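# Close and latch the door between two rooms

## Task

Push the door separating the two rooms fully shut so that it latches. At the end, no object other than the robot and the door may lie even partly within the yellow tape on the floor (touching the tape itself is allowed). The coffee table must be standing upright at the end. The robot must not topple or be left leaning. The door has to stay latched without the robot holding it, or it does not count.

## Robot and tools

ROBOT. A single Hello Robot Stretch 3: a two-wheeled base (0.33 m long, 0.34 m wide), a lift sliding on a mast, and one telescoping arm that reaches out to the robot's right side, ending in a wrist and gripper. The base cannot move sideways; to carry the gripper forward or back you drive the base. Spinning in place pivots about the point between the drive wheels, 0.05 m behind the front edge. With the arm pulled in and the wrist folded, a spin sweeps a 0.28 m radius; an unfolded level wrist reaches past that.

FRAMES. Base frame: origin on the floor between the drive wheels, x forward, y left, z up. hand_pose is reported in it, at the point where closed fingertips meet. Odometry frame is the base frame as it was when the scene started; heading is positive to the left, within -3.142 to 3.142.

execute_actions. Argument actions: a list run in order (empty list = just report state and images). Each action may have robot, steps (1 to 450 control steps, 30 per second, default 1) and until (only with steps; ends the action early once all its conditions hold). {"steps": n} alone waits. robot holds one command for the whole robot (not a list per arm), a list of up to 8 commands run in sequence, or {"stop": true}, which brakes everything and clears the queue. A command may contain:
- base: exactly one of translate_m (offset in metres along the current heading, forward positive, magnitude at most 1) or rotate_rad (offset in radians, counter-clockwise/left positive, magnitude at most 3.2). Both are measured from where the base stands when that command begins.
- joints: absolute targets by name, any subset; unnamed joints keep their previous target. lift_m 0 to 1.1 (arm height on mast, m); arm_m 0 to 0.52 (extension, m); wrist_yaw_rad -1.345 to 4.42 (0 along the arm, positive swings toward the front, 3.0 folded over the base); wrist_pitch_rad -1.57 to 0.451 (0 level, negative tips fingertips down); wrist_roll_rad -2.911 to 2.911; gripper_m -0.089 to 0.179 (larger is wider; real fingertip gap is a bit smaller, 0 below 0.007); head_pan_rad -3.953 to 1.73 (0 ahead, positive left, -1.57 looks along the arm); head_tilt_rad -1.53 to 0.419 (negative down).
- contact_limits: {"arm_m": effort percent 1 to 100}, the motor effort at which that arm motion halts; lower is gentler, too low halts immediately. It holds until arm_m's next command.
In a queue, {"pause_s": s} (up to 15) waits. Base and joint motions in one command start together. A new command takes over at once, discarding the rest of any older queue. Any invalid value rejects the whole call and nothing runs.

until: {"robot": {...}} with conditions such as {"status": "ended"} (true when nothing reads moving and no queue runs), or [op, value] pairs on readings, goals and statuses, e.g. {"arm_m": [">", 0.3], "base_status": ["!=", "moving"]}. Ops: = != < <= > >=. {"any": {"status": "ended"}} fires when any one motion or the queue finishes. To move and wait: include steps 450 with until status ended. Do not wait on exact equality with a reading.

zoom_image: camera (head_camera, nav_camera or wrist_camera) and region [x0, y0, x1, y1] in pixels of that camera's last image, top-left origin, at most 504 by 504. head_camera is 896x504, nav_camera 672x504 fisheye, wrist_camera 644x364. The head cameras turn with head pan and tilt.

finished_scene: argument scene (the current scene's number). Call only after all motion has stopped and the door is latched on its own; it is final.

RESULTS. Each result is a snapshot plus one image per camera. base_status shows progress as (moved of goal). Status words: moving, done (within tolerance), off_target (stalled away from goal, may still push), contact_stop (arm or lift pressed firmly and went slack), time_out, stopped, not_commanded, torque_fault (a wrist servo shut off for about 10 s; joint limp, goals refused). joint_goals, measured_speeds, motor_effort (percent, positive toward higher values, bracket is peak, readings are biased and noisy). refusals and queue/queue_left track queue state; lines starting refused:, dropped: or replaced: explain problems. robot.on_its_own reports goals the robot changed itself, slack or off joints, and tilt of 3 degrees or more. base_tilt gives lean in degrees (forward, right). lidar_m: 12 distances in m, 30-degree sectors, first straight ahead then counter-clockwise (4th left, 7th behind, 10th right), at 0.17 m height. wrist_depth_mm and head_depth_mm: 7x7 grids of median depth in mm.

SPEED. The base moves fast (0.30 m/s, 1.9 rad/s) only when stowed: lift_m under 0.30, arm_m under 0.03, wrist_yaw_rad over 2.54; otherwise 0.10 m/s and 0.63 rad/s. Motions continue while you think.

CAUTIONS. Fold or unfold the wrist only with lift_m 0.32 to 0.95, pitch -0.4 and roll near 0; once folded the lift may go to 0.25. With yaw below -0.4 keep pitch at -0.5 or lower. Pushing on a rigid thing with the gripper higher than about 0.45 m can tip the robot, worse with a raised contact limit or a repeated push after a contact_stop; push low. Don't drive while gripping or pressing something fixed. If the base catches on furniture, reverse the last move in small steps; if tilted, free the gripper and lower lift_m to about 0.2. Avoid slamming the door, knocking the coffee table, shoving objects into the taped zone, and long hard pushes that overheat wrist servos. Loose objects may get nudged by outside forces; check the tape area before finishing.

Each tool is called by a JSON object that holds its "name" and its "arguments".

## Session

{"name": "execute_actions", "arguments": {"actions": []}}

Scene clock: 0.00 s.
robot.base_odometry: x=+0.000 y=+0.000 heading=+0.000 (m, m, rad; robot's odometry frame)
robot.turned_by_wheels: +0.000 (rad since the last result)
robot.turned_by_imu: +0.000 (rad since the last result)
robot.base_tilt: forward=+0.2 right=+2.2 (deg)
robot.lidar_m: 1.81 1.44 1.31 1.02 0.90 0.91 1.03 0.92 0.92 1.10 1.17 1.19
robot.head_depth_mm: 2012 2789 2898 2901 2971 2976 2501 / 2024 2519 2564 2579 2610 2630 2480 / 2047 2296 2319 2332 2364 2353 2344 / 1994 2087 2094 2107 2140 2165 2157 / 1878 1902 1917 1946 1961 1954 1981 / 1749 1765 1775 1778 1801 1819 1827 / 1631 1643 1653 1668 1534 1450 1430
robot.base_status: not_commanded
robot.joint_positions: lift_m=+0.570 arm_m=-0.001 wrist_yaw_rad=+2.866 wrist_pitch_rad=-0.557 wrist_roll_rad=-0.009 gripper_m=+0.037 head_pan_rad=-0.003 head_tilt_rad=+0.008
robot.joint_goals: lift_m=+0.570 arm_m=-0.001 wrist_yaw_rad=+2.866 wrist_pitch_rad=-0.557 wrist_roll_rad=-0.009 gripper_m=+0.037 head_pan_rad=-0.003 head_tilt_rad=+0.008
robot.joint_status: lift_m=not_commanded arm_m=not_commanded wrist_yaw_rad=not_commanded wrist_pitch_rad=not_commanded wrist_roll_rad=not_commanded gripper_m=not_commanded head_pan_rad=not_commanded head_tilt_rad=not_commanded
robot.measured_speeds: translate_m=+0.000 rotate_rad=+0.000 lift_m=+0.000 arm_m=+0.000 wrist_yaw_rad=+0.000 wrist_pitch_rad=+0.000 wrist_roll_rad=+0.000 head_pan_rad=+0.000 head_tilt_rad=+0.000
robot: refusals=0 queue=idle queue_left=0
robot.motor_effort: left_wheel=-1 right_wheel=+1 lift_m=+39 arm_m=+0 wrist_yaw_rad=+0 wrist_pitch_rad=+4 wrist_roll_rad=-1 gripper_m=+1 head_pan_rad=-1 head_tilt_rad=+1 (%)
robot.hand_pose: x=+0.0344 y=+0.0533 z=+0.5529 quat_wxyz=(+0.286, +0.697, +0.101, +0.650) (m; robot's base frame)
robot.wrist_depth_mm: - 965 - - - - - / - - - - - - - / - - - - - - - / 851 - - - - - - / 863 884 919 880 913 934 986 / 756 - - 772 790 799 817 / 672 657 692 694 677 719 704
pictures: head_camera (sideways: a quarter turn clockwise sets it upright), nav_camera (sideways: a quarter turn counterclockwise sets it upright), wrist_camera
Images, in order (width x height): head_camera 896x504, nav_camera 672x504, wrist_camera 644x364.

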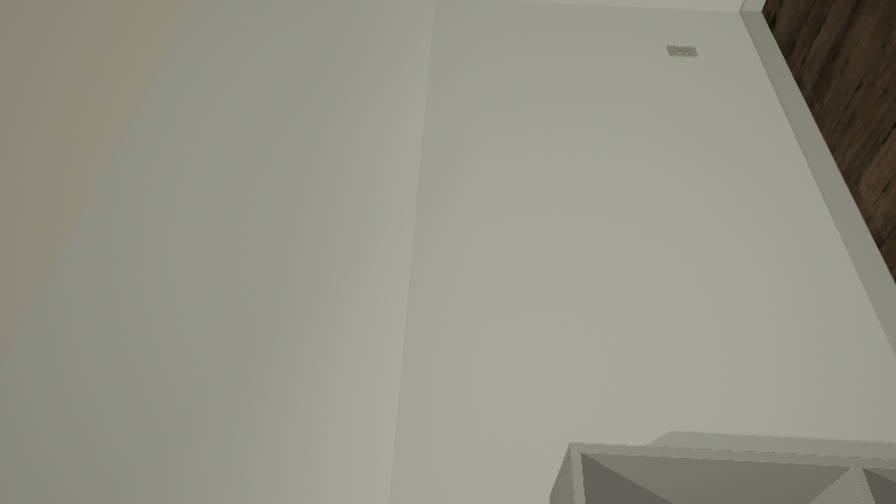

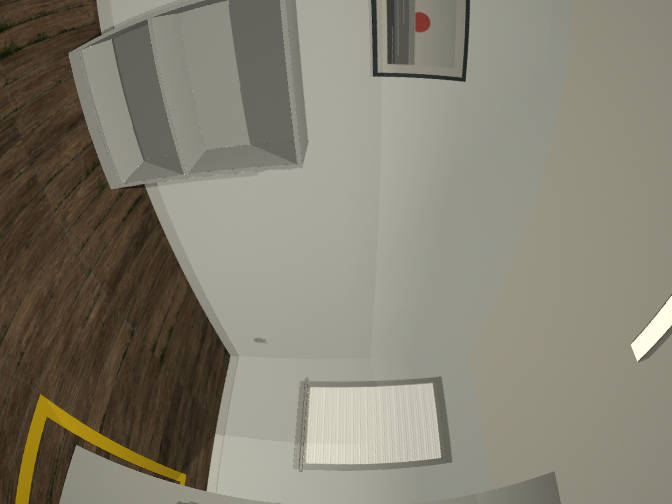

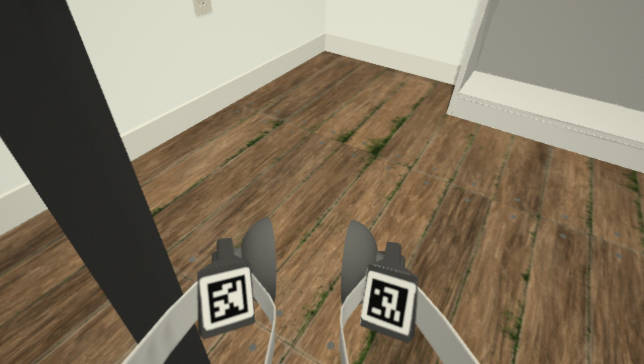

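{"name": "execute_actions", "arguments": {"actions": [{"robot":{"joints":{"head_pan_rad":-1.0,"head_tilt_rad":-0.65,"lift_m":0.28}},"steps":450,"until":{"robot":{"status":"ended"}}}]}}

Scene clock: 3.90 s.
robot.base_odometry: x=+0.000 y=+0.000 heading=+0.000 (m, m, rad; robot's odometry frame)
robot.turned_by_wheels: +0.000 (rad since the last result)
robot.turned_by_imu: +0.000 (rad since the last result)
robot.base_tilt: forward=+0.3 right=+2.1 (deg)
robot.lidar_m: 1.80 1.45 1.31 1.01 0.90 0.91 1.03 0.92 0.92 1.10 1.17 1.19
robot.head_depth_mm: 1002 1116 1244 1431 1632 1455 1256 / 1003 1116 1245 1424 1634 1459 1253 / 1005 1114 1258 1433 1623 1450 1252 / 1006 1112 1254 1434 1631 1451 1249 / 1005 1100 1253 1436 1639 1443 1241 / 1005 1174 2595 2068 1728 1442 1243 / 2475 2772 2804 2116 1719 1438 1234
robot.base_status: not_commanded
robot.joint_positions: lift_m=+0.281 arm_m=-0.001 wrist_yaw_rad=+2.866 wrist_pitch_rad=-0.557 wrist_roll_rad=-0.009 gripper_m=+0.037 head_pan_rad=-0.993 head_tilt_rad=-0.641
robot.joint_goals: lift_m=+0.280 arm_m=-0.001 wrist_yaw_rad=+2.866 wrist_pitch_rad=-0.557 wrist_roll_rad=-0.009 gripper_m=+0.037 head_pan_rad=-1.000 head_tilt_rad=-0.650
robot.joint_status: lift_m=done arm_m=not_commanded wrist_yaw_rad=not_commanded wrist_pitch_rad=not_commanded wrist_roll_rad=not_commanded gripper_m=not_commanded head_pan_rad=done head_tilt_rad=done
robot.measured_speeds: translate_m=+0.000 rotate_rad=+0.000 lift_m=+0.000 arm_m=+0.000 wrist_yaw_rad=+0.000 wrist_pitch_rad=+0.000 wrist_roll_rad=+0.000 head_pan_rad=+0.000 head_tilt_rad=+0.000
robot: refusals=0 queue=done queue_left=0
robot.motor_effort: left_wheel=-1(1) right_wheel=+1(1) lift_m=+15(41) arm_m=+0(1) wrist_yaw_rad=+0(0) wrist_pitch_rad=+4(4) wrist_roll_rad=-1(1) gripper_m=+0(0) head_pan_rad=-4(46) head_tilt_rad=-4(25) (%)
robot.hand_pose: x=+0.0344 y=+0.0533 z=+0.2635 quat_wxyz=(+0.286, +0.697, +0.101, +0.650) (m; robot's base frame)
robot.wrist_depth_mm: - 951 - - - - - / - 883 904 946 951 988 988 / - 704 729 731 742 776 795 / - 579 601 608 614 632 628 / 504 - 518 530 523 528 541 / - - - 454 455 458 469 / - - - 398 393 409 411
pictures: head_camera (sideways: a quarter turn clockwise sets it upright), nav_camera (sideways: a quarter turn counterclockwise sets it upright), wrist_camera
Images, in order (width x height): head_camera 896x504, nav_camera 672x504, wrist_camera 644x364.

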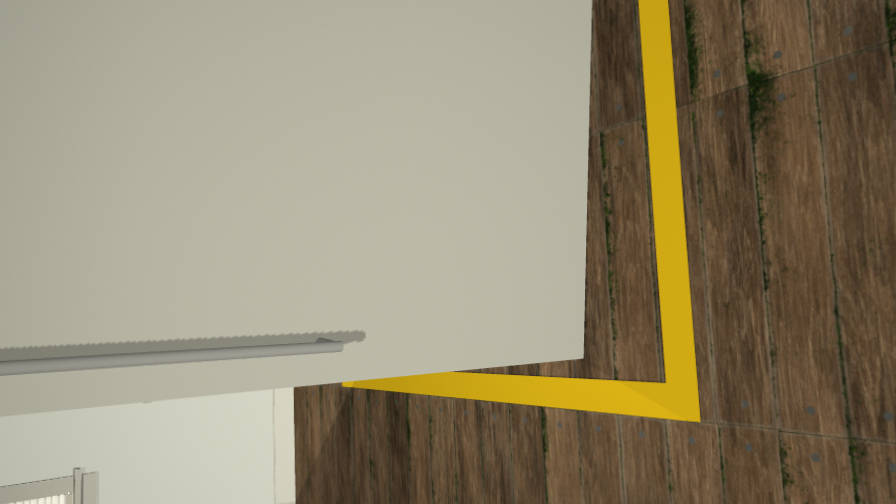

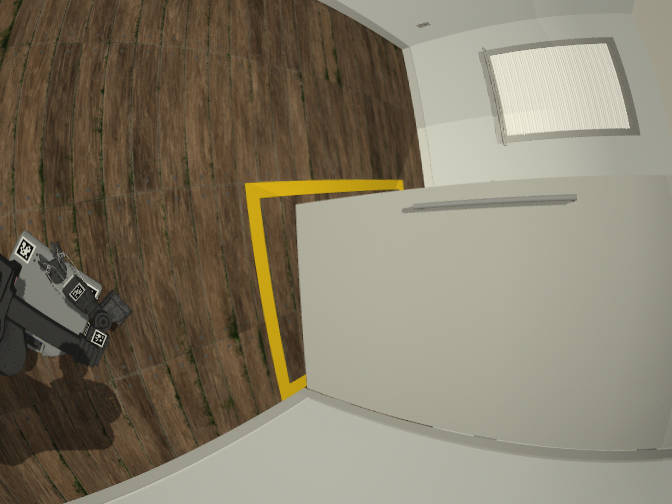

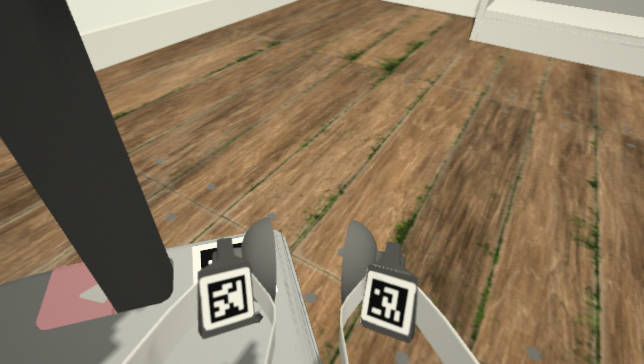

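{"name": "execute_actions", "arguments": {"actions": [{"robot":[{"base":{"rotate_rad":-0.443},"joints":{"head_pan_rad":-1.6,"head_tilt_rad":-0.6}},{"base":{"translate_m":1.0}},{"base":{"translate_m":0.75}}],"steps":450,"until":{"robot":{"status":"ended"}}}]}}

Scene clock: 16.87 s.
robot.base_odometry: x=+1.581 y=-0.750 heading=-0.443 (m, m, rad; robot's odometry frame)
robot.turned_by_wheels: -0.443 (rad since the last result)
robot.turned_by_imu: -0.440 (rad since the last result)
robot.base_tilt: forward=+0.4 right=+2.2 (deg)
robot.lidar_m: 1.26 1.00 0.92 0.93 1.17 1.86 2.55 0.71 1.18 1.30 1.35 1.25
robot.head_depth_mm: 3323 3661 3187 2316 1819 1502 1280 / 3450 3819 3137 2305 1820 1501 1280 / 1455 1609 1817 1795 1753 1485 1270 / 1519 1683 1872 1786 1761 1484 1266 / 1597 1754 1970 2152 1806 1479 1267 / 1666 1850 2100 2233 1790 1472 1261 / 1657 1772 1912 2020 1773 1474 1255
robot.base_status: done (translate_m +0.7500 of +0.7500)
robot.joint_positions: lift_m=+0.281 arm_m=-0.001 wrist_yaw_rad=+2.866 wrist_pitch_rad=-0.557 wrist_roll_rad=-0.009 gripper_m=+0.037 head_pan_rad=-1.593 head_tilt_rad=-0.605
robot.joint_goals: lift_m=+0.280 arm_m=-0.001 wrist_yaw_rad=+2.866 wrist_pitch_rad=-0.557 wrist_roll_rad=-0.009 gripper_m=+0.037 head_pan_rad=-1.600 head_tilt_rad=-0.600
robot.joint_status: lift_m=done arm_m=not_commanded wrist_yaw_rad=not_commanded wrist_pitch_rad=not_commanded wrist_roll_rad=not_commanded gripper_m=not_commanded head_pan_rad=done head_tilt_rad=done
robot.measured_speeds: translate_m=+0.000 rotate_rad=+0.000 lift_m=+0.000 arm_m=+0.000 wrist_yaw_rad=+0.000 wrist_pitch_rad=+0.000 wrist_roll_rad=+0.000 head_pan_rad=+0.000 head_tilt_rad=+0.000
robot: refusals=0 queue=done queue_left=0
robot.motor_effort: left_wheel=+2(16) right_wheel=+0(4) lift_m=+15(15) arm_m=+0(1) wrist_yaw_rad=-1(0) wrist_pitch_rad=+4(4) wrist_roll_rad=-1(1) gripper_m=-1(1) head_pan_rad=-4(39) head_tilt_rad=+1(6) (%)
robot.hand_pose: x=+0.0344 y=+0.0533 z=+0.2635 quat_wxyz=(+0.286, +0.697, +0.101, +0.650) (m; robot's base frame)
robot.wrist_depth_mm: - 945 943 926 913 866 850 / - 878 907 931 932 932 903 / - 714 722 735 740 782 796 / - 597 601 596 607 638 642 / 501 - 525 523 532 539 541 / - - - 446 448 461 470 / - - - 399 391 407 416
pictures: head_camera (sideways: a quarter turn clockwise sets it upright), nav_camera (sideways: a quarter turn counterclockwise sets it upright), wrist_camera
Images, in order (width x height): head_camera 896x504, nav_camera 672x504, wrist_camera 644x364.

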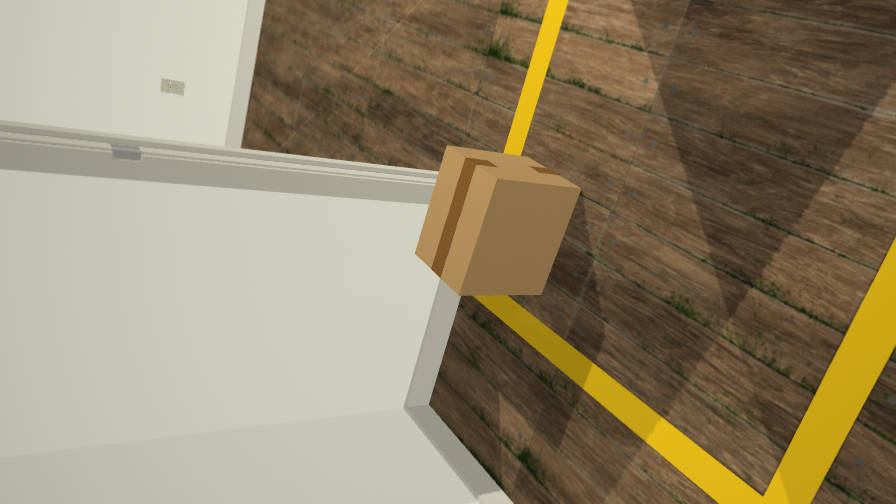

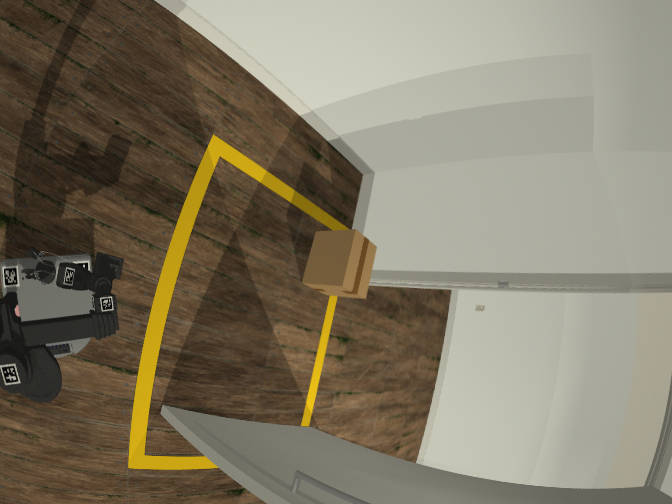

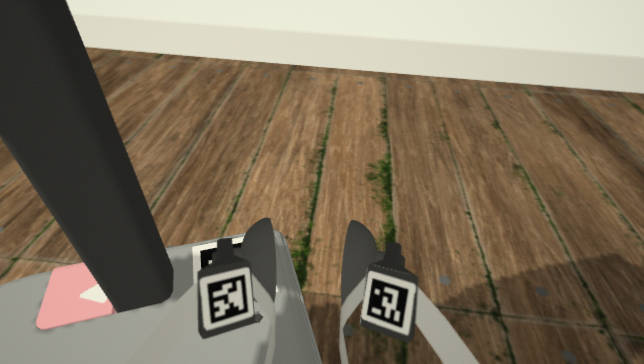

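{"name": "execute_actions", "arguments": {"actions": [{"robot":[{"base":{"rotate_rad":-1.963},"joints":{"head_pan_rad":0.5,"head_tilt_rad":-1.0}},{"base":{"translate_m":1.0}},{"base":{"translate_m":0.24}},{"base":{"rotate_rad":1.60},"joints":{"head_pan_rad":-0.2,"head_tilt_rad":-1.1}}],"steps":450,"until":{"robot":{"status":"ended"}}}]}}

Scene clock: 31.03 s.
robot.base_odometry: x=+0.662 y=-1.582 heading=-0.806 (m, m, rad; robot's odometry frame)
robot.turned_by_wheels: -0.363 (rad since the last result)
robot.turned_by_imu: -0.361 (rad since the last result)
robot.base_tilt: forward=+0.2 right=+2.1 (deg)
robot.lidar_m: 0.34 1.30 1.83 2.16 0.58 0.47 0.46 0.51 2.68 2.60 0.62 0.34
robot.head_depth_mm: 868 899 932 1053 1307 1215 1130 / 1162 1223 1295 1334 1305 1213 - / 1300 1564 1601 1128 1070 1209 - / 1286 1547 1603 1128 1124 1212 - / 1268 1528 1600 1441 1322 1215 - / 1254 1508 1607 1440 1316 1210 1134 / 1243 1495 1591 1442 1316 1214 1123
robot.base_status: done (rotate_rad +1.5999 of +1.6000)
robot.joint_positions: lift_m=+0.281 arm_m=-0.001 wrist_yaw_rad=+2.866 wrist_pitch_rad=-0.557 wrist_roll_rad=-0.009 gripper_m=+0.037 head_pan_rad=-0.193 head_tilt_rad=-1.087
robot.joint_goals: lift_m=+0.280 arm_m=-0.001 wrist_yaw_rad=+2.866 wrist_pitch_rad=-0.557 wrist_roll_rad=-0.009 gripper_m=+0.037 head_pan_rad=-0.200 head_tilt_rad=-1.100
robot.joint_status: lift_m=done arm_m=not_commanded wrist_yaw_rad=not_commanded wrist_pitch_rad=not_commanded wrist_roll_rad=not_commanded gripper_m=not_commanded head_pan_rad=done head_tilt_rad=done
robot.measured_speeds: translate_m=+0.000 rotate_rad=+0.000 lift_m=+0.000 arm_m=+0.000 wrist_yaw_rad=+0.000 wrist_pitch_rad=+0.000 wrist_roll_rad=+0.000 head_pan_rad=+0.000 head_tilt_rad=+0.000
robot: refusals=0 queue=done queue_left=0
robot.motor_effort: left_wheel=-5(16) right_wheel=+3(8) lift_m=+15(15) arm_m=-1(1) wrist_yaw_rad=+0(0) wrist_pitch_rad=+4(4) wrist_roll_rad=-1(1) gripper_m=-1(0) head_pan_rad=-3(50) head_tilt_rad=-5(20) (%)
robot.hand_pose: x=+0.0344 y=+0.0532 z=+0.2635 quat_wxyz=(+0.286, +0.697, +0.101, +0.650) (m; robot's base frame)
robot.wrist_depth_mm: - - - - - - - / - 879 895 918 952 979 - / - 697 706 723 746 763 775 / - 585 596 607 621 627 638 / 498 - 538 522 540 542 541 / - - - 457 463 456 469 / - - - 395 400 411 417
pictures: head_camera (sideways: a quarter turn clockwise sets it upright), nav_camera (sideways: a quarter turn counterclockwise sets it upright), wrist_camera
Images, in order (width x height): head_camera 896x504, nav_camera 672x504, wrist_camera 644x364.

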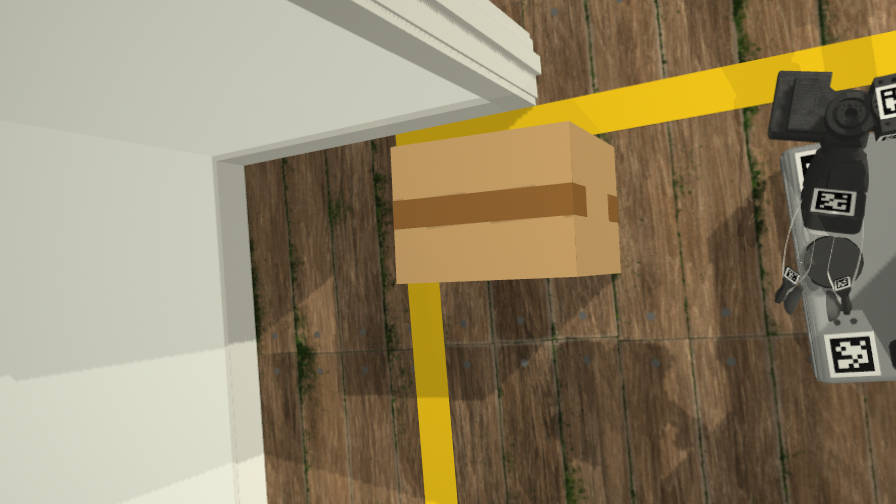

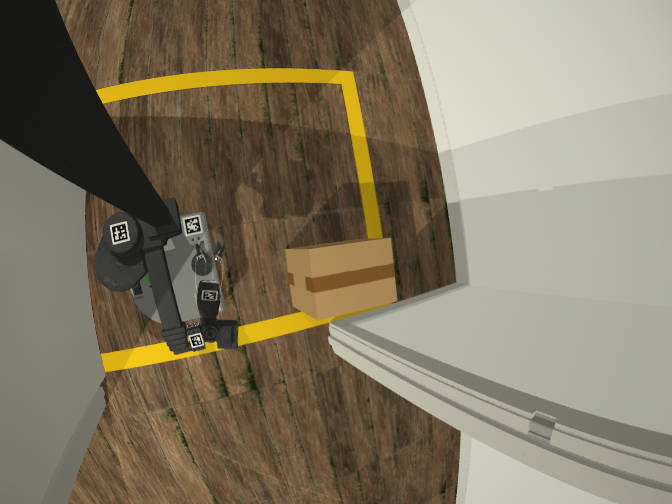

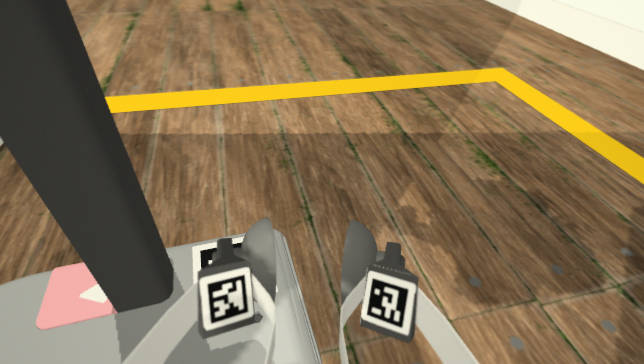

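{"name": "execute_actions", "arguments": {"actions": [{"robot":[{"base":{"rotate_rad":-0.38},"joints":{"lift_m":0.33,"wrist_pitch_rad":-0.4,"wrist_roll_rad":0.0}},{"base":{"translate_m":0.2},"joints":{"wrist_yaw_rad":3.0}},{"base":{"rotate_rad":0.33},"joints":{"head_pan_rad":-0.1,"head_tilt_rad":-1.2}}],"steps":450,"until":{"robot":{"status":"ended"}}}]}}

Scene clock: 39.50 s.
robot.base_odometry: x=+0.737 y=-1.768 heading=-0.856 (m, m, rad; robot's odometry frame)
robot.turned_by_wheels: -0.050 (rad since the last result)
robot.turned_by_imu: -0.048 (rad since the last result)
robot.base_tilt: forward=+0.4 right=+2.2 (deg)
robot.lidar_m: - 0.15 1.48 2.24 0.85 0.67 0.66 0.71 2.64 2.53 0.20 0.15
robot.head_depth_mm: 788 804 829 848 1247 1200 1129 / 1085 1139 1186 1237 1259 1218 - / 1171 1453 1495 1073 1001 1215 - / 1164 1445 1490 1073 1002 1204 - / 1150 1431 1479 1380 1271 1212 - / 1142 1421 1482 1373 1286 1201 - / 1137 1408 1485 1375 1284 1200 1140
robot.base_status: done (rotate_rad +0.3299 of +0.3300)
robot.joint_positions: lift_m=+0.329 arm_m=-0.001 wrist_yaw_rad=+2.999 wrist_pitch_rad=-0.420 wrist_roll_rad=-0.003 gripper_m=+0.037 head_pan_rad=-0.107 head_tilt_rad=-1.185
robot.joint_goals: lift_m=+0.330 arm_m=-0.001 wrist_yaw_rad=+3.000 wrist_pitch_rad=-0.400 wrist_roll_rad=+0.000 gripper_m=+0.037 head_pan_rad=-0.100 head_tilt_rad=-1.200
robot.joint_status: lift_m=done arm_m=not_commanded wrist_yaw_rad=done wrist_pitch_rad=done wrist_roll_rad=done gripper_m=not_commanded head_pan_rad=done head_tilt_rad=done
robot.measured_speeds: translate_m=+0.000 rotate_rad=+0.000 lift_m=+0.000 arm_m=+0.000 wrist_yaw_rad=+0.000 wrist_pitch_rad=+0.000 wrist_roll_rad=+0.000 head_pan_rad=+0.000 head_tilt_rad=+0.000
robot: refusals=0 queue=done queue_left=0
robot.motor_effort: left_wheel=-5(13) right_wheel=+3(5) lift_m=+57(60) arm_m=-1(1) wrist_yaw_rad=+0(2) wrist_pitch_rad=+8(9) wrist_roll_rad=+1(1) gripper_m=+0(0) head_pan_rad=+5(18) head_tilt_rad=-5(16) (%)
robot.hand_pose: x=+0.0107 y=+0.0780 z=+0.3414 quat_wxyz=(+0.197, +0.699, +0.098, +0.681) (m; robot's base frame)
robot.wrist_depth_mm: - - - - - - - / - - - - - - - / - - - - - - - / 798 - 823 829 859 858 900 / 665 - 693 688 713 712 720 / 563 565 - 575 596 584 594 / 480 496 - 507 487 508 203
pictures: head_camera (sideways: a quarter turn clockwise sets it upright), nav_camera (sideways: a quarter turn counterclockwise sets it upright), wrist_camera
Images, in order (width x height): head_camera 896x504, nav_camera 672x504, wrist_camera 644x364.

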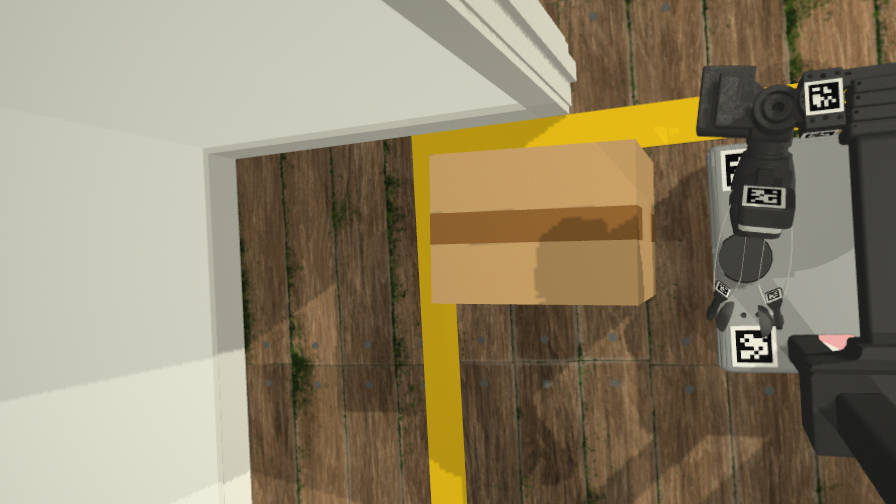

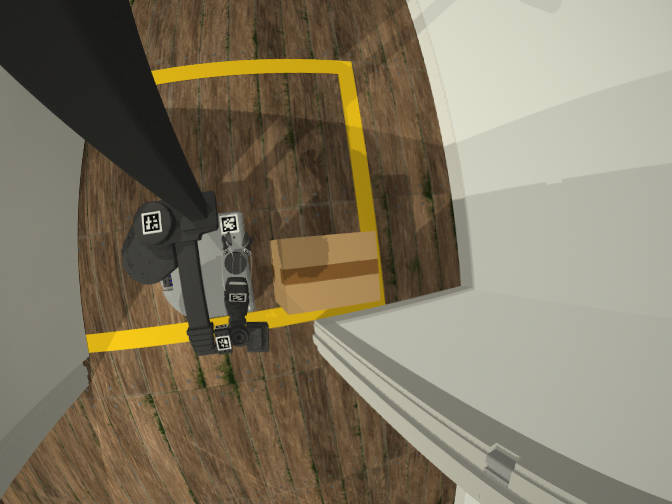

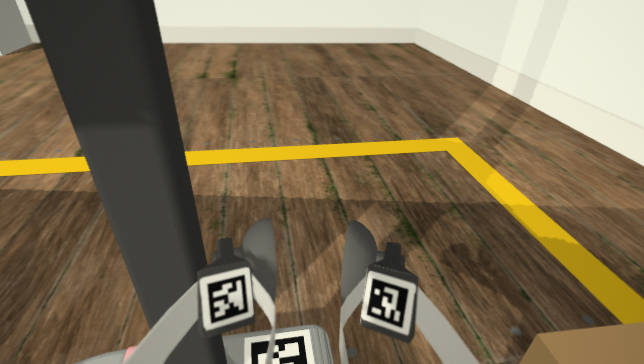

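{"name": "execute_actions", "arguments": {"actions": [{"robot":{"base":{"translate_m":0.33}},"steps":450,"until":{"robot":{"status":"ended"}}}]}}

Scene clock: 44.40 s.
robot.base_odometry: x=+0.953 y=-2.017 heading=-0.855 (m, m, rad; robot's odometry frame)
robot.turned_by_wheels: +0.001 (rad since the last result)
robot.turned_by_imu: -0.253 (rad since the last result)
robot.base_tilt: forward=+0.2 right=+2.3 (deg)
robot.lidar_m: - - 1.01 1.54 2.27 1.04 0.95 0.95 2.89 0.25 0.15 -
robot.head_depth_mm: 432 477 530 599 682 1168 1132 / 524 589 674 789 953 1084 - / 663 772 925 1053 999 952 - / 845 1041 1343 1376 1001 948 - / 844 1035 1351 1375 1257 1207 - / 814 992 1278 1371 1283 1206 - / 787 954 1211 1380 1282 1199 1140
robot.base_status: off_target (translate_m +0.3297 of +0.3300)
robot.joint_positions: lift_m=+0.329 arm_m=-0.001 wrist_yaw_rad=+2.999 wrist_pitch_rad=-0.420 wrist_roll_rad=-0.003 gripper_m=+0.037 head_pan_rad=-0.106 head_tilt_rad=-1.187
robot.joint_goals: lift_m=+0.330 arm_m=-0.001 wrist_yaw_rad=+3.000 wrist_pitch_rad=-0.400 wrist_roll_rad=+0.000 gripper_m=+0.037 head_pan_rad=-0.100 head_tilt_rad=-1.200
robot.joint_status: lift_m=done arm_m=not_commanded wrist_yaw_rad=done wrist_pitch_rad=done wrist_roll_rad=done gripper_m=not_commanded head_pan_rad=done head_tilt_rad=done
robot.measured_speeds: translate_m=+0.000 rotate_rad=+0.000 lift_m=+0.000 arm_m=+0.000 wrist_yaw_rad=+0.000 wrist_pitch_rad=+0.000 wrist_roll_rad=+0.000 head_pan_rad=+0.000 head_tilt_rad=+0.000
robot: refusals=0 queue=done queue_left=0
robot.on_its_own: left_wheel is at rest, and its effort (+77) is outside its rest range (-18 to +18); right_wheel is at rest, and its effort (+21) is outside its rest range (-18 to +18)
robot.motor_effort: left_wheel=+77(85) right_wheel=+21(48) lift_m=+56(57) arm_m=-1(1) wrist_yaw_rad=+0(1) wrist_pitch_rad=+7(8) wrist_roll_rad=+1(1) gripper_m=+0(1) head_pan_rad=+4(5) head_tilt_rad=-4(5) (%)
robot.hand_pose: x=+0.0105 y=+0.0781 z=+0.3416 quat_wxyz=(+0.196, +0.699, +0.098, +0.681) (m; robot's base frame)
robot.wrist_depth_mm: - - - - - 825 658 / - - - - - 851 676 / - - - - - 917 704 / 790 - 814 853 849 847 709 / 662 - 704 688 699 714 682 / 564 566 - 586 589 592 604 / 486 502 - 513 194 200 202
pictures: head_camera (sideways: a quarter turn clockwise sets it upright), nav_camera (sideways: a quarter turn counterclockwise sets it upright), wrist_camera
Images, in order (width x height): head_camera 896x504, nav_camera 672x504, wrist_camera 644x364.

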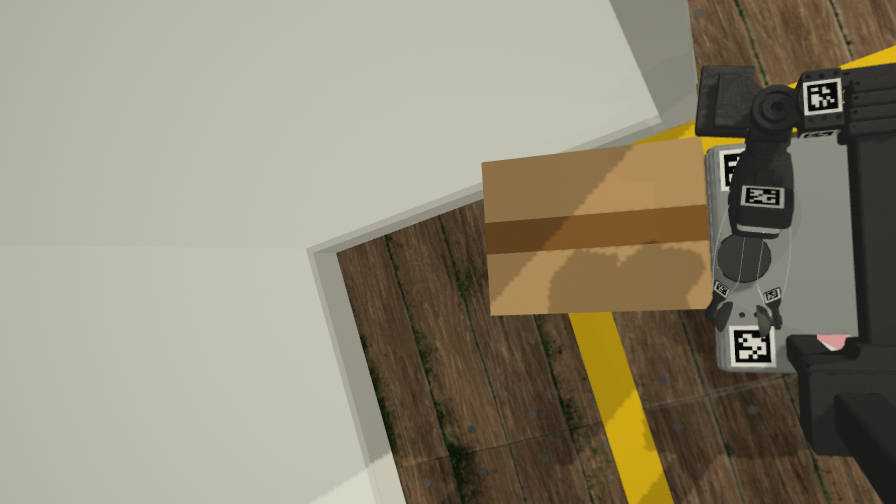

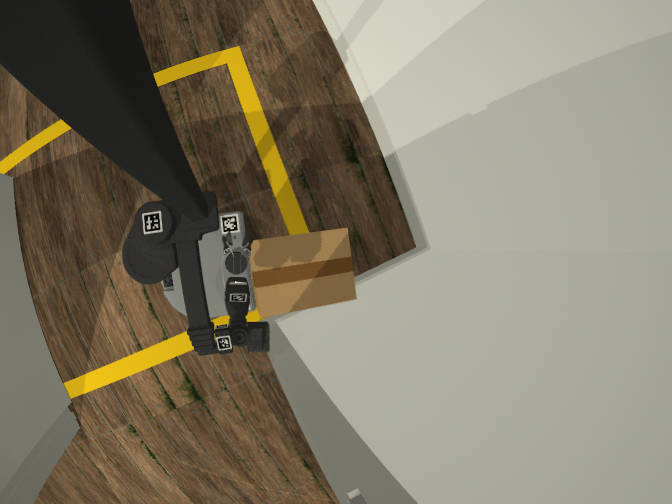

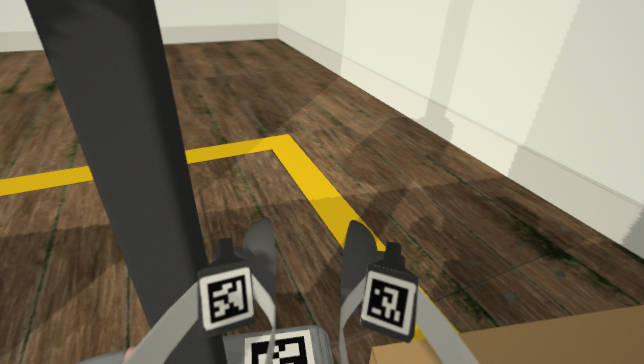

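{"name": "execute_actions", "arguments": {"actions": [{"robot":{"base":{"translate_m":-0.10}},"steps":450,"until":{"robot":{"status":"ended"}}}]}}

Scene clock: 46.97 s.
robot.base_odometry: x=+0.888 y=-1.941 heading=-0.856 (m, m, rad; robot's odometry frame)
robot.turned_by_wheels: -0.001 (rad since the last result)
robot.turned_by_imu: -0.001 (rad since the last result)
robot.base_tilt: forward=+0.0 right=+2.0 (deg)
robot.lidar_m: 0.15 0.15 1.00 1.73 2.24 0.93 0.85 0.86 2.82 2.53 0.21 0.16
robot.head_depth_mm: 477 525 584 658 795 1206 1131 / 578 649 743 871 1048 1221 - / 734 850 1023 1075 1009 1213 - / 951 1171 1437 1072 1002 1210 - / 960 1179 1451 1361 1257 1216 - / 924 1130 1434 1371 1281 1201 - / 892 1079 1377 1381 1280 1199 1133
robot.base_status: done (translate_m -0.1000 of -0.1000)
robot.joint_positions: lift_m=+0.329 arm_m=-0.001 wrist_yaw_rad=+2.999 wrist_pitch_rad=-0.420 wrist_roll_rad=-0.003 gripper_m=+0.037 head_pan_rad=-0.106 head_tilt_rad=-1.187
robot.joint_goals: lift_m=+0.330 arm_m=-0.001 wrist_yaw_rad=+3.000 wrist_pitch_rad=-0.400 wrist_roll_rad=+0.000 gripper_m=+0.037 head_pan_rad=-0.100 head_tilt_rad=-1.200
robot.joint_status: lift_m=done arm_m=not_commanded wrist_yaw_rad=done wrist_pitch_rad=done wrist_roll_rad=done gripper_m=not_commanded head_pan_rad=done head_tilt_rad=done
robot.measured_speeds: translate_m=+0.000 rotate_rad=+0.000 lift_m=+0.000 arm_m=+0.000 wrist_yaw_rad=+0.000 wrist_pitch_rad=+0.000 wrist_roll_rad=+0.000 head_pan_rad=+0.000 head_tilt_rad=+0.000
robot: refusals=0 queue=done queue_left=0
robot.motor_effort: left_wheel=+1(76) right_wheel=+0(22) lift_m=+57(56) arm_m=-1(1) wrist_yaw_rad=+0(1) wrist_pitch_rad=+8(7) wrist_roll_rad=+1(1) gripper_m=+0(1) head_pan_rad=+4(4) head_tilt_rad=-5(4) (%)
robot.hand_pose: x=+0.0105 y=+0.0781 z=+0.3416 quat_wxyz=(+0.196, +0.699, +0.098, +0.681) (m; robot's base frame)
robot.wrist_depth_mm: - - - - - 943 747 / - - - - - 963 762 / - - - - - 982 781 / 794 - 830 850 868 872 802 / 670 - 694 695 698 711 716 / 560 569 - 587 594 581 599 / 489 495 - 508 489 510 203
pictures: head_camera (sideways: a quarter turn clockwise sets it upright), nav_camera (sideways: a quarter turn counterclockwise sets it upright), wrist_camera
Images, in order (width x height): head_camera 896x504, nav_camera 672x504, wrist_camera 644x364.

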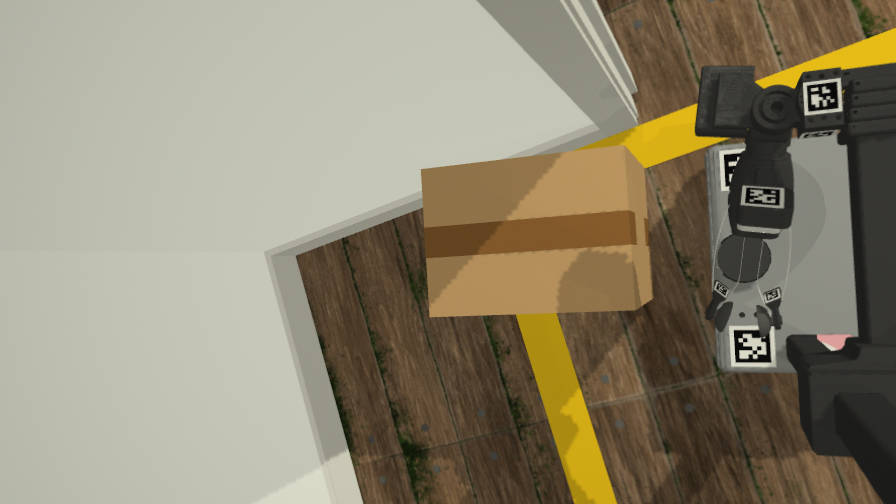

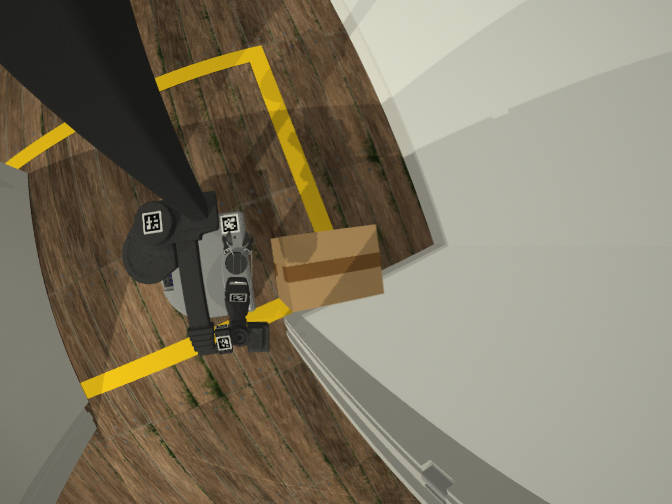

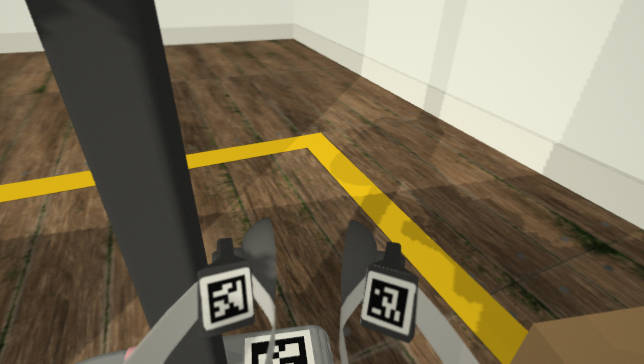

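{"name": "execute_actions", "arguments": {"actions": [{"robot":[{"base":{"rotate_rad":0.35}},{"base":{"translate_m":0.15}}],"steps":450,"until":{"robot":{"status":"ended"}}}]}}

Scene clock: 56.03 s.
robot.base_odometry: x=+1.019 y=-2.014 heading=-0.507 (m, m, rad; robot's odometry frame)
robot.turned_by_wheels: +0.349 (rad since the last result)
robot.turned_by_imu: +0.034 (rad since the last result)
robot.base_tilt: forward=+0.1 right=+2.3 (deg)
robot.lidar_m: - 0.83 0.90 1.62 2.24 1.02 0.95 0.96 2.88 0.19 0.15 -
robot.head_depth_mm: 505 553 610 682 774 1168 1133 / 620 691 785 909 1008 1029 - / 797 924 1097 1200 1001 950 - / 865 1077 1388 1381 1000 951 - / 838 1029 1342 1383 1283 1212 - / 809 991 1280 1375 1281 1199 - / 784 950 1216 1380 1278 1199 1138
robot.base_status: off_target (translate_m +0.1498 of +0.1500)
robot.joint_positions: lift_m=+0.329 arm_m=-0.001 wrist_yaw_rad=+2.999 wrist_pitch_rad=-0.420 wrist_roll_rad=-0.003 gripper_m=+0.037 head_pan_rad=-0.106 head_tilt_rad=-1.187
robot.joint_goals: lift_m=+0.330 arm_m=-0.001 wrist_yaw_rad=+3.000 wrist_pitch_rad=-0.400 wrist_roll_rad=+0.000 gripper_m=+0.037 head_pan_rad=-0.100 head_tilt_rad=-1.200
robot.joint_status: lift_m=done arm_m=not_commanded wrist_yaw_rad=done wrist_pitch_rad=done wrist_roll_rad=done gripper_m=not_commanded head_pan_rad=done head_tilt_rad=done
robot.measured_speeds: translate_m=+0.000 rotate_rad=+0.000 lift_m=+0.000 arm_m=+0.000 wrist_yaw_rad=+0.000 wrist_pitch_rad=+0.000 wrist_roll_rad=+0.000 head_pan_rad=+0.000 head_tilt_rad=+0.000
robot: refusals=0 queue=done queue_left=0
robot.on_its_own: right_wheel is at rest, and its effort (+35) is outside its rest range (-18 to +18)
robot.motor_effort: left_wheel=+2(9) right_wheel=+35(44) lift_m=+57(57) arm_m=-1(1) wrist_yaw_rad=+1(0) wrist_pitch_rad=+8(7) wrist_roll_rad=+1(0) gripper_m=+0(2) head_pan_rad=+4(4) head_tilt_rad=-5(5) (%)
robot.hand_pose: x=+0.0105 y=+0.0781 z=+0.3416 quat_wxyz=(+0.196, +0.699, +0.098, +0.681) (m; robot's base frame)
robot.wrist_depth_mm: - - - - - 867 677 / - - - - - 884 690 / - - - - - 871 708 / 797 - 834 840 847 837 713 / 664 - 700 698 699 702 702 / 557 562 - 567 591 609 601 / 480 498 - 510 490 515 517
pictures: head_camera (sideways: a quarter turn clockwise sets it upright), nav_camera (sideways: a quarter turn counterclockwise sets it upright), wrist_camera
Images, in order (width x height): head_camera 896x504, nav_camera 672x504, wrist_camera 644x364.

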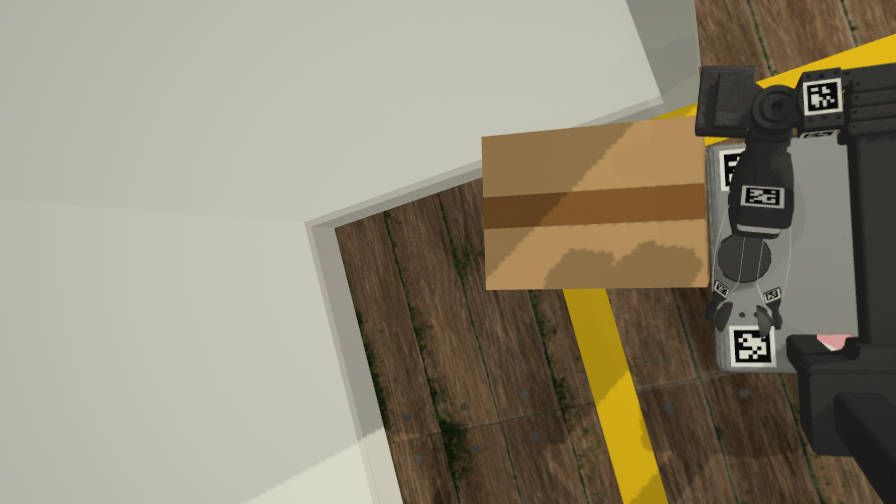

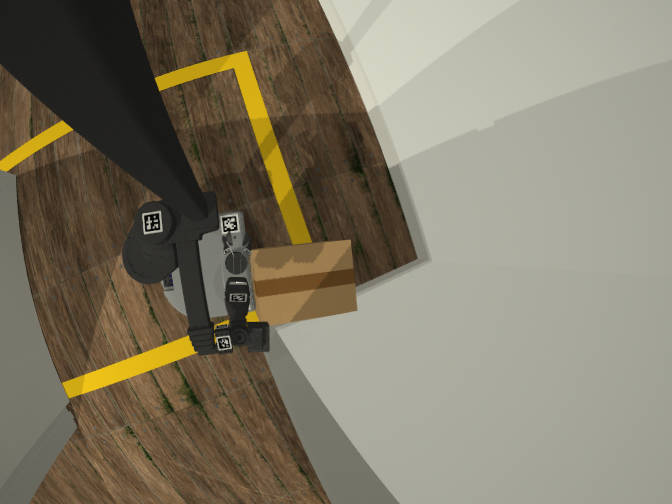

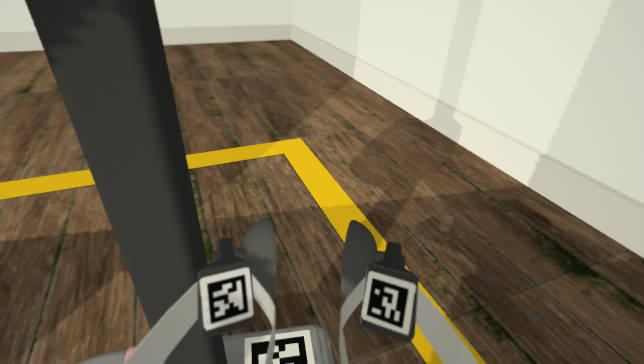

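{"name": "execute_actions", "arguments": {"actions": [{"robot":[{"base":{"translate_m":-0.37},"joints":{"lift_m":0.28}},{"base":{"rotate_rad":-1.345}},{"base":{"translate_m":0.19}},{"base":{"rotate_rad":-1.48},"joints":{"head_pan_rad":-3.0,"head_tilt_rad":-1.1}},{"joints":{"lift_m":0.31}}],"steps":450,"until":{"robot":{"status":"ended"}}}]}}

Scene clock: 71.63 s.
robot.base_odometry: x=+0.642 y=-2.017 heading=+2.953 (m, m, rad; robot's odometry frame)
robot.turned_by_wheels: -2.823 (rad since the last result)
robot.turned_by_imu: -2.834 (rad since the last result)
robot.base_tilt: forward=+0.1 right=+2.2 (deg)
robot.lidar_m: 0.60 0.71 2.47 2.42 0.45 0.38 0.38 1.20 1.75 2.34 0.72 0.60
robot.head_depth_mm: 1108 1318 1416 1033 946 1221 1115 / 1144 1374 1565 1135 1186 - 1105 / 1179 1432 1584 1121 1076 - - / 1222 1479 1578 1434 1291 - 1094 / 1268 1548 1579 1436 1316 - 1100 / 1308 1613 1589 1430 1312 1240 1098 / 1356 1660 1576 1435 1306 1209 1110
robot.base_status: done (rotate_rad -1.4799 of -1.4800)
robot.joint_positions: lift_m=+0.309 arm_m=-0.001 wrist_yaw_rad=+2.999 wrist_pitch_rad=-0.420 wrist_roll_rad=-0.003 gripper_m=+0.037 head_pan_rad=-2.993 head_tilt_rad=-1.099
robot.joint_goals: lift_m=+0.310 arm_m=-0.001 wrist_yaw_rad=+3.000 wrist_pitch_rad=-0.400 wrist_roll_rad=+0.000 gripper_m=+0.037 head_pan_rad=-3.000 head_tilt_rad=-1.100
robot.joint_status: lift_m=done arm_m=not_commanded wrist_yaw_rad=done wrist_pitch_rad=done wrist_roll_rad=done gripper_m=not_commanded head_pan_rad=done head_tilt_rad=done
robot.measured_speeds: translate_m=+0.000 rotate_rad=+0.000 lift_m=+0.000 arm_m=+0.000 wrist_yaw_rad=+0.000 wrist_pitch_rad=+0.000 wrist_roll_rad=+0.000 head_pan_rad=+0.000 head_tilt_rad=+0.000
robot: refusals=0 queue=done queue_left=0
robot.motor_effort: left_wheel=+3(15) right_wheel=-1(34) lift_m=+58(58) arm_m=-1(2) wrist_yaw_rad=+1(1) wrist_pitch_rad=+8(8) wrist_roll_rad=+1(1) gripper_m=+0(1) head_pan_rad=-4(49) head_tilt_rad=+0(6) (%)
robot.hand_pose: x=+0.0105 y=+0.0781 z=+0.3216 quat_wxyz=(+0.196, +0.699, +0.098, +0.681) (m; robot's base frame)
robot.wrist_depth_mm: - - - - - - - / - - - - - - - / 973 - - - - - - / 791 - 791 796 831 855 850 / 628 - 678 644 668 675 687 / 530 538 - 555 572 568 570 / 468 492 - 480 468 491 492
pictures: head_camera (sideways: a quarter turn clockwise sets it upright), nav_camera (sideways: a quarter turn counterclockwise sets it upright), wrist_camera
Images, in order (width x height): head_camera 896x504, nav_camera 672x504, wrist_camera 644x364.

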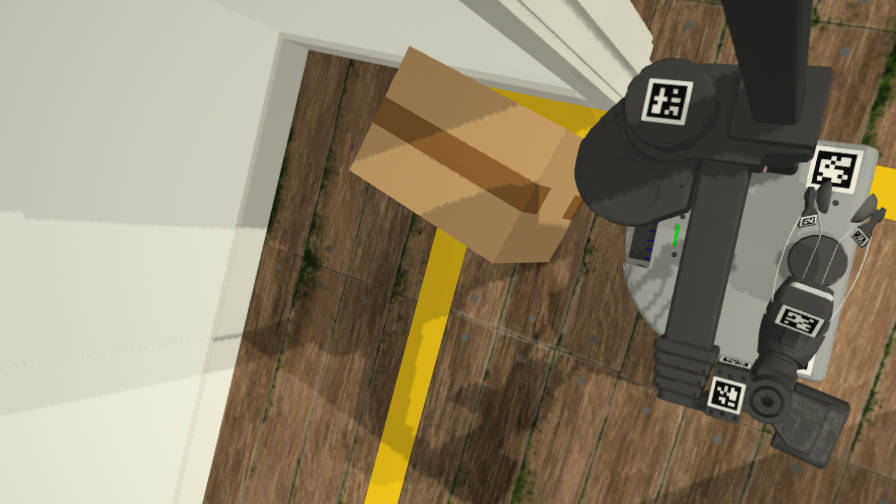

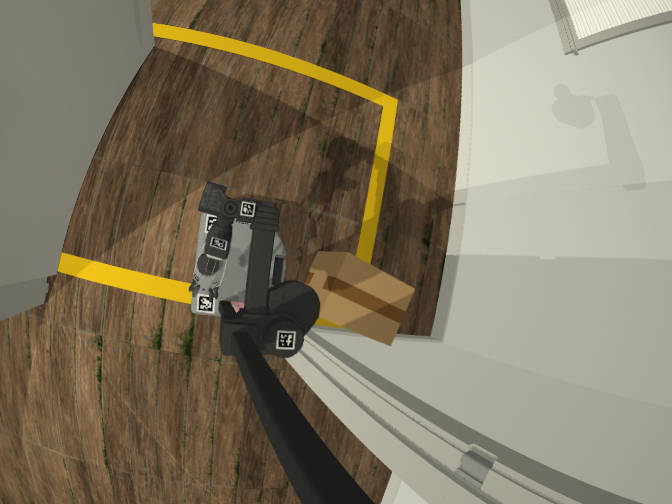

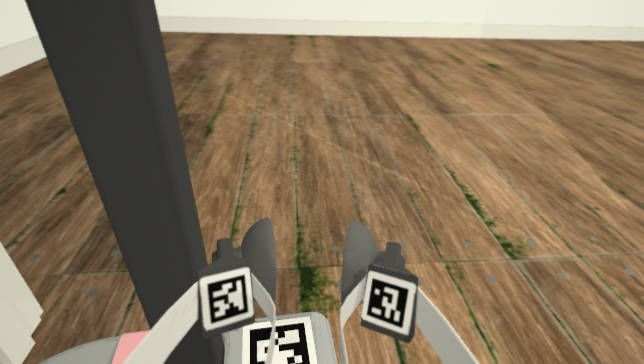

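{"name": "execute_actions", "arguments": {"actions": []}}

Scene clock: 73.33 s.
robot.base_odometry: x=+0.642 y=-2.017 heading=+2.953 (m, m, rad; robot's odometry frame)
robot.turned_by_wheels: +0.000 (rad since the last result)
robot.turned_by_imu: +0.000 (rad since the last result)
robot.base_tilt: forward=+0.1 right=+2.1 (deg)
robot.lidar_m: 0.60 0.71 2.46 2.42 0.45 0.38 0.38 1.19 1.74 2.34 0.72 0.60
robot.head_depth_mm: 1112 1315 1418 1032 944 1227 1116 / 1151 1373 1567 1134 1186 - 1102 / 1181 1419 1579 1123 1073 - - / 1222 1478 1582 1438 1297 - 1093 / 1263 1536 1586 1432 1315 - 1103 / 1307 1613 1576 1424 1306 1236 1104 / 1365 1672 1572 1433 1313 1206 1111
robot.base_status: done (rotate_rad -1.4799 of -1.4800)
robot.joint_positions: lift_m=+0.309 arm_m=-0.001 wrist_yaw_rad=+2.999 wrist_pitch_rad=-0.420 wrist_roll_rad=-0.003 gripper_m=+0.037 head_pan_rad=-2.993 head_tilt_rad=-1.099
robot.joint_goals: lift_m=+0.310 arm_m=-0.001 wrist_yaw_rad=+3.000 wrist_pitch_rad=-0.400 wrist_roll_rad=+0.000 gripper_m=+0.037 head_pan_rad=-3.000 head_tilt_rad=-1.100
robot.joint_status: lift_m=done arm_m=not_commanded wrist_yaw_rad=done wrist_pitch_rad=done wrist_roll_rad=done gripper_m=not_commanded head_pan_rad=done head_tilt_rad=done
robot.measured_speeds: translate_m=+0.000 rotate_rad=+0.000 lift_m=+0.000 arm_m=+0.000 wrist_yaw_rad=+0.000 wrist_pitch_rad=+0.000 wrist_roll_rad=+0.000 head_pan_rad=+0.000 head_tilt_rad=+0.000
robot: refusals=0 queue=done queue_left=0
robot.motor_effort: left_wheel=+3(3) right_wheel=-1(1) lift_m=+57(57) arm_m=-2(2) wrist_yaw_rad=+1(0) wrist_pitch_rad=+7(8) wrist_roll_rad=+1(1) gripper_m=+0(0) head_pan_rad=-4(4) head_tilt_rad=+0(0) (%)
robot.hand_pose: x=+0.0105 y=+0.0781 z=+0.3216 quat_wxyz=(+0.196, +0.699, +0.098, +0.681) (m; robot's base frame)
robot.wrist_depth_mm: - - - - - - - / - - - - - - - / 957 - - - - - - / 775 - 811 826 839 842 852 / 628 - 674 661 667 668 682 / 544 532 - 556 556 567 581 / 464 490 - 478 473 494 493
pictures: head_camera (sideways: a quarter turn clockwise sets it upright), nav_camera (sideways: a quarter turn counterclockwise sets it upright), wrist_camera
Images, in order (width x height): head_camera 896x504, nav_camera 672x504, wrist_camera 644x364.

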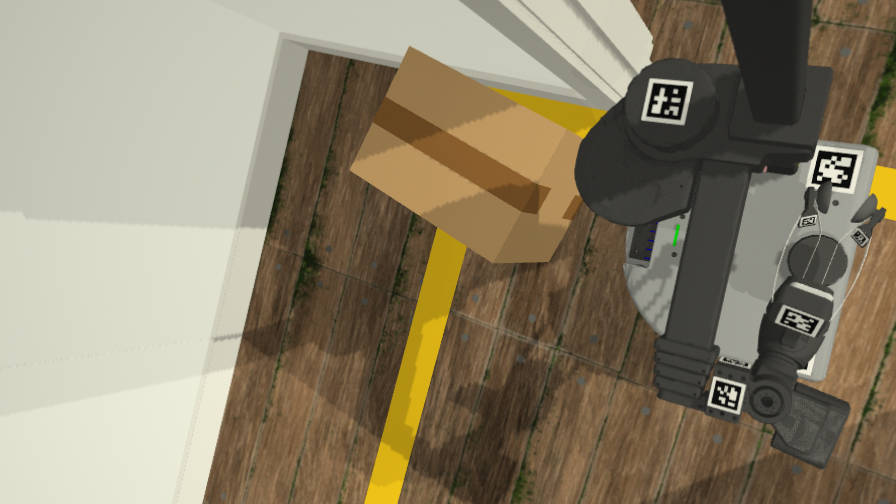

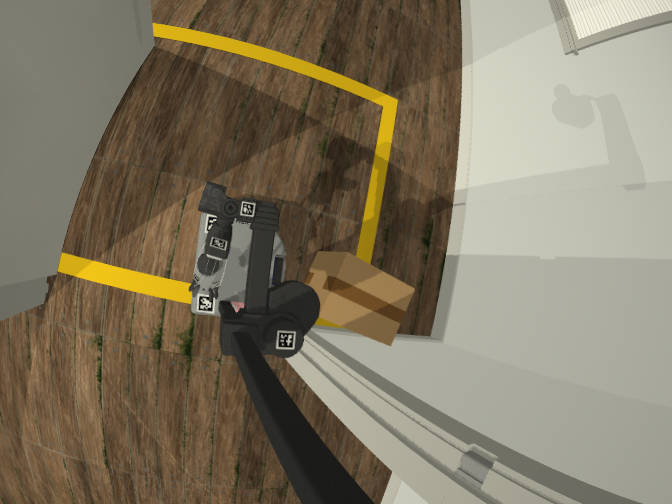

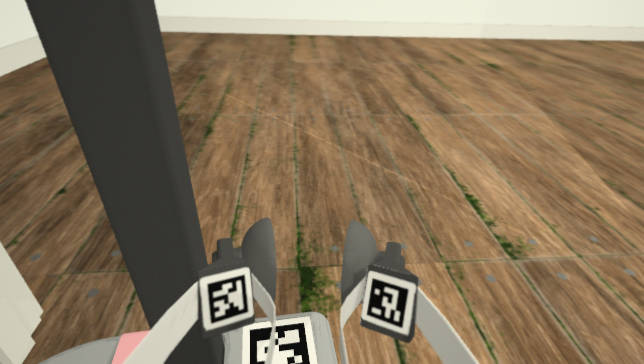

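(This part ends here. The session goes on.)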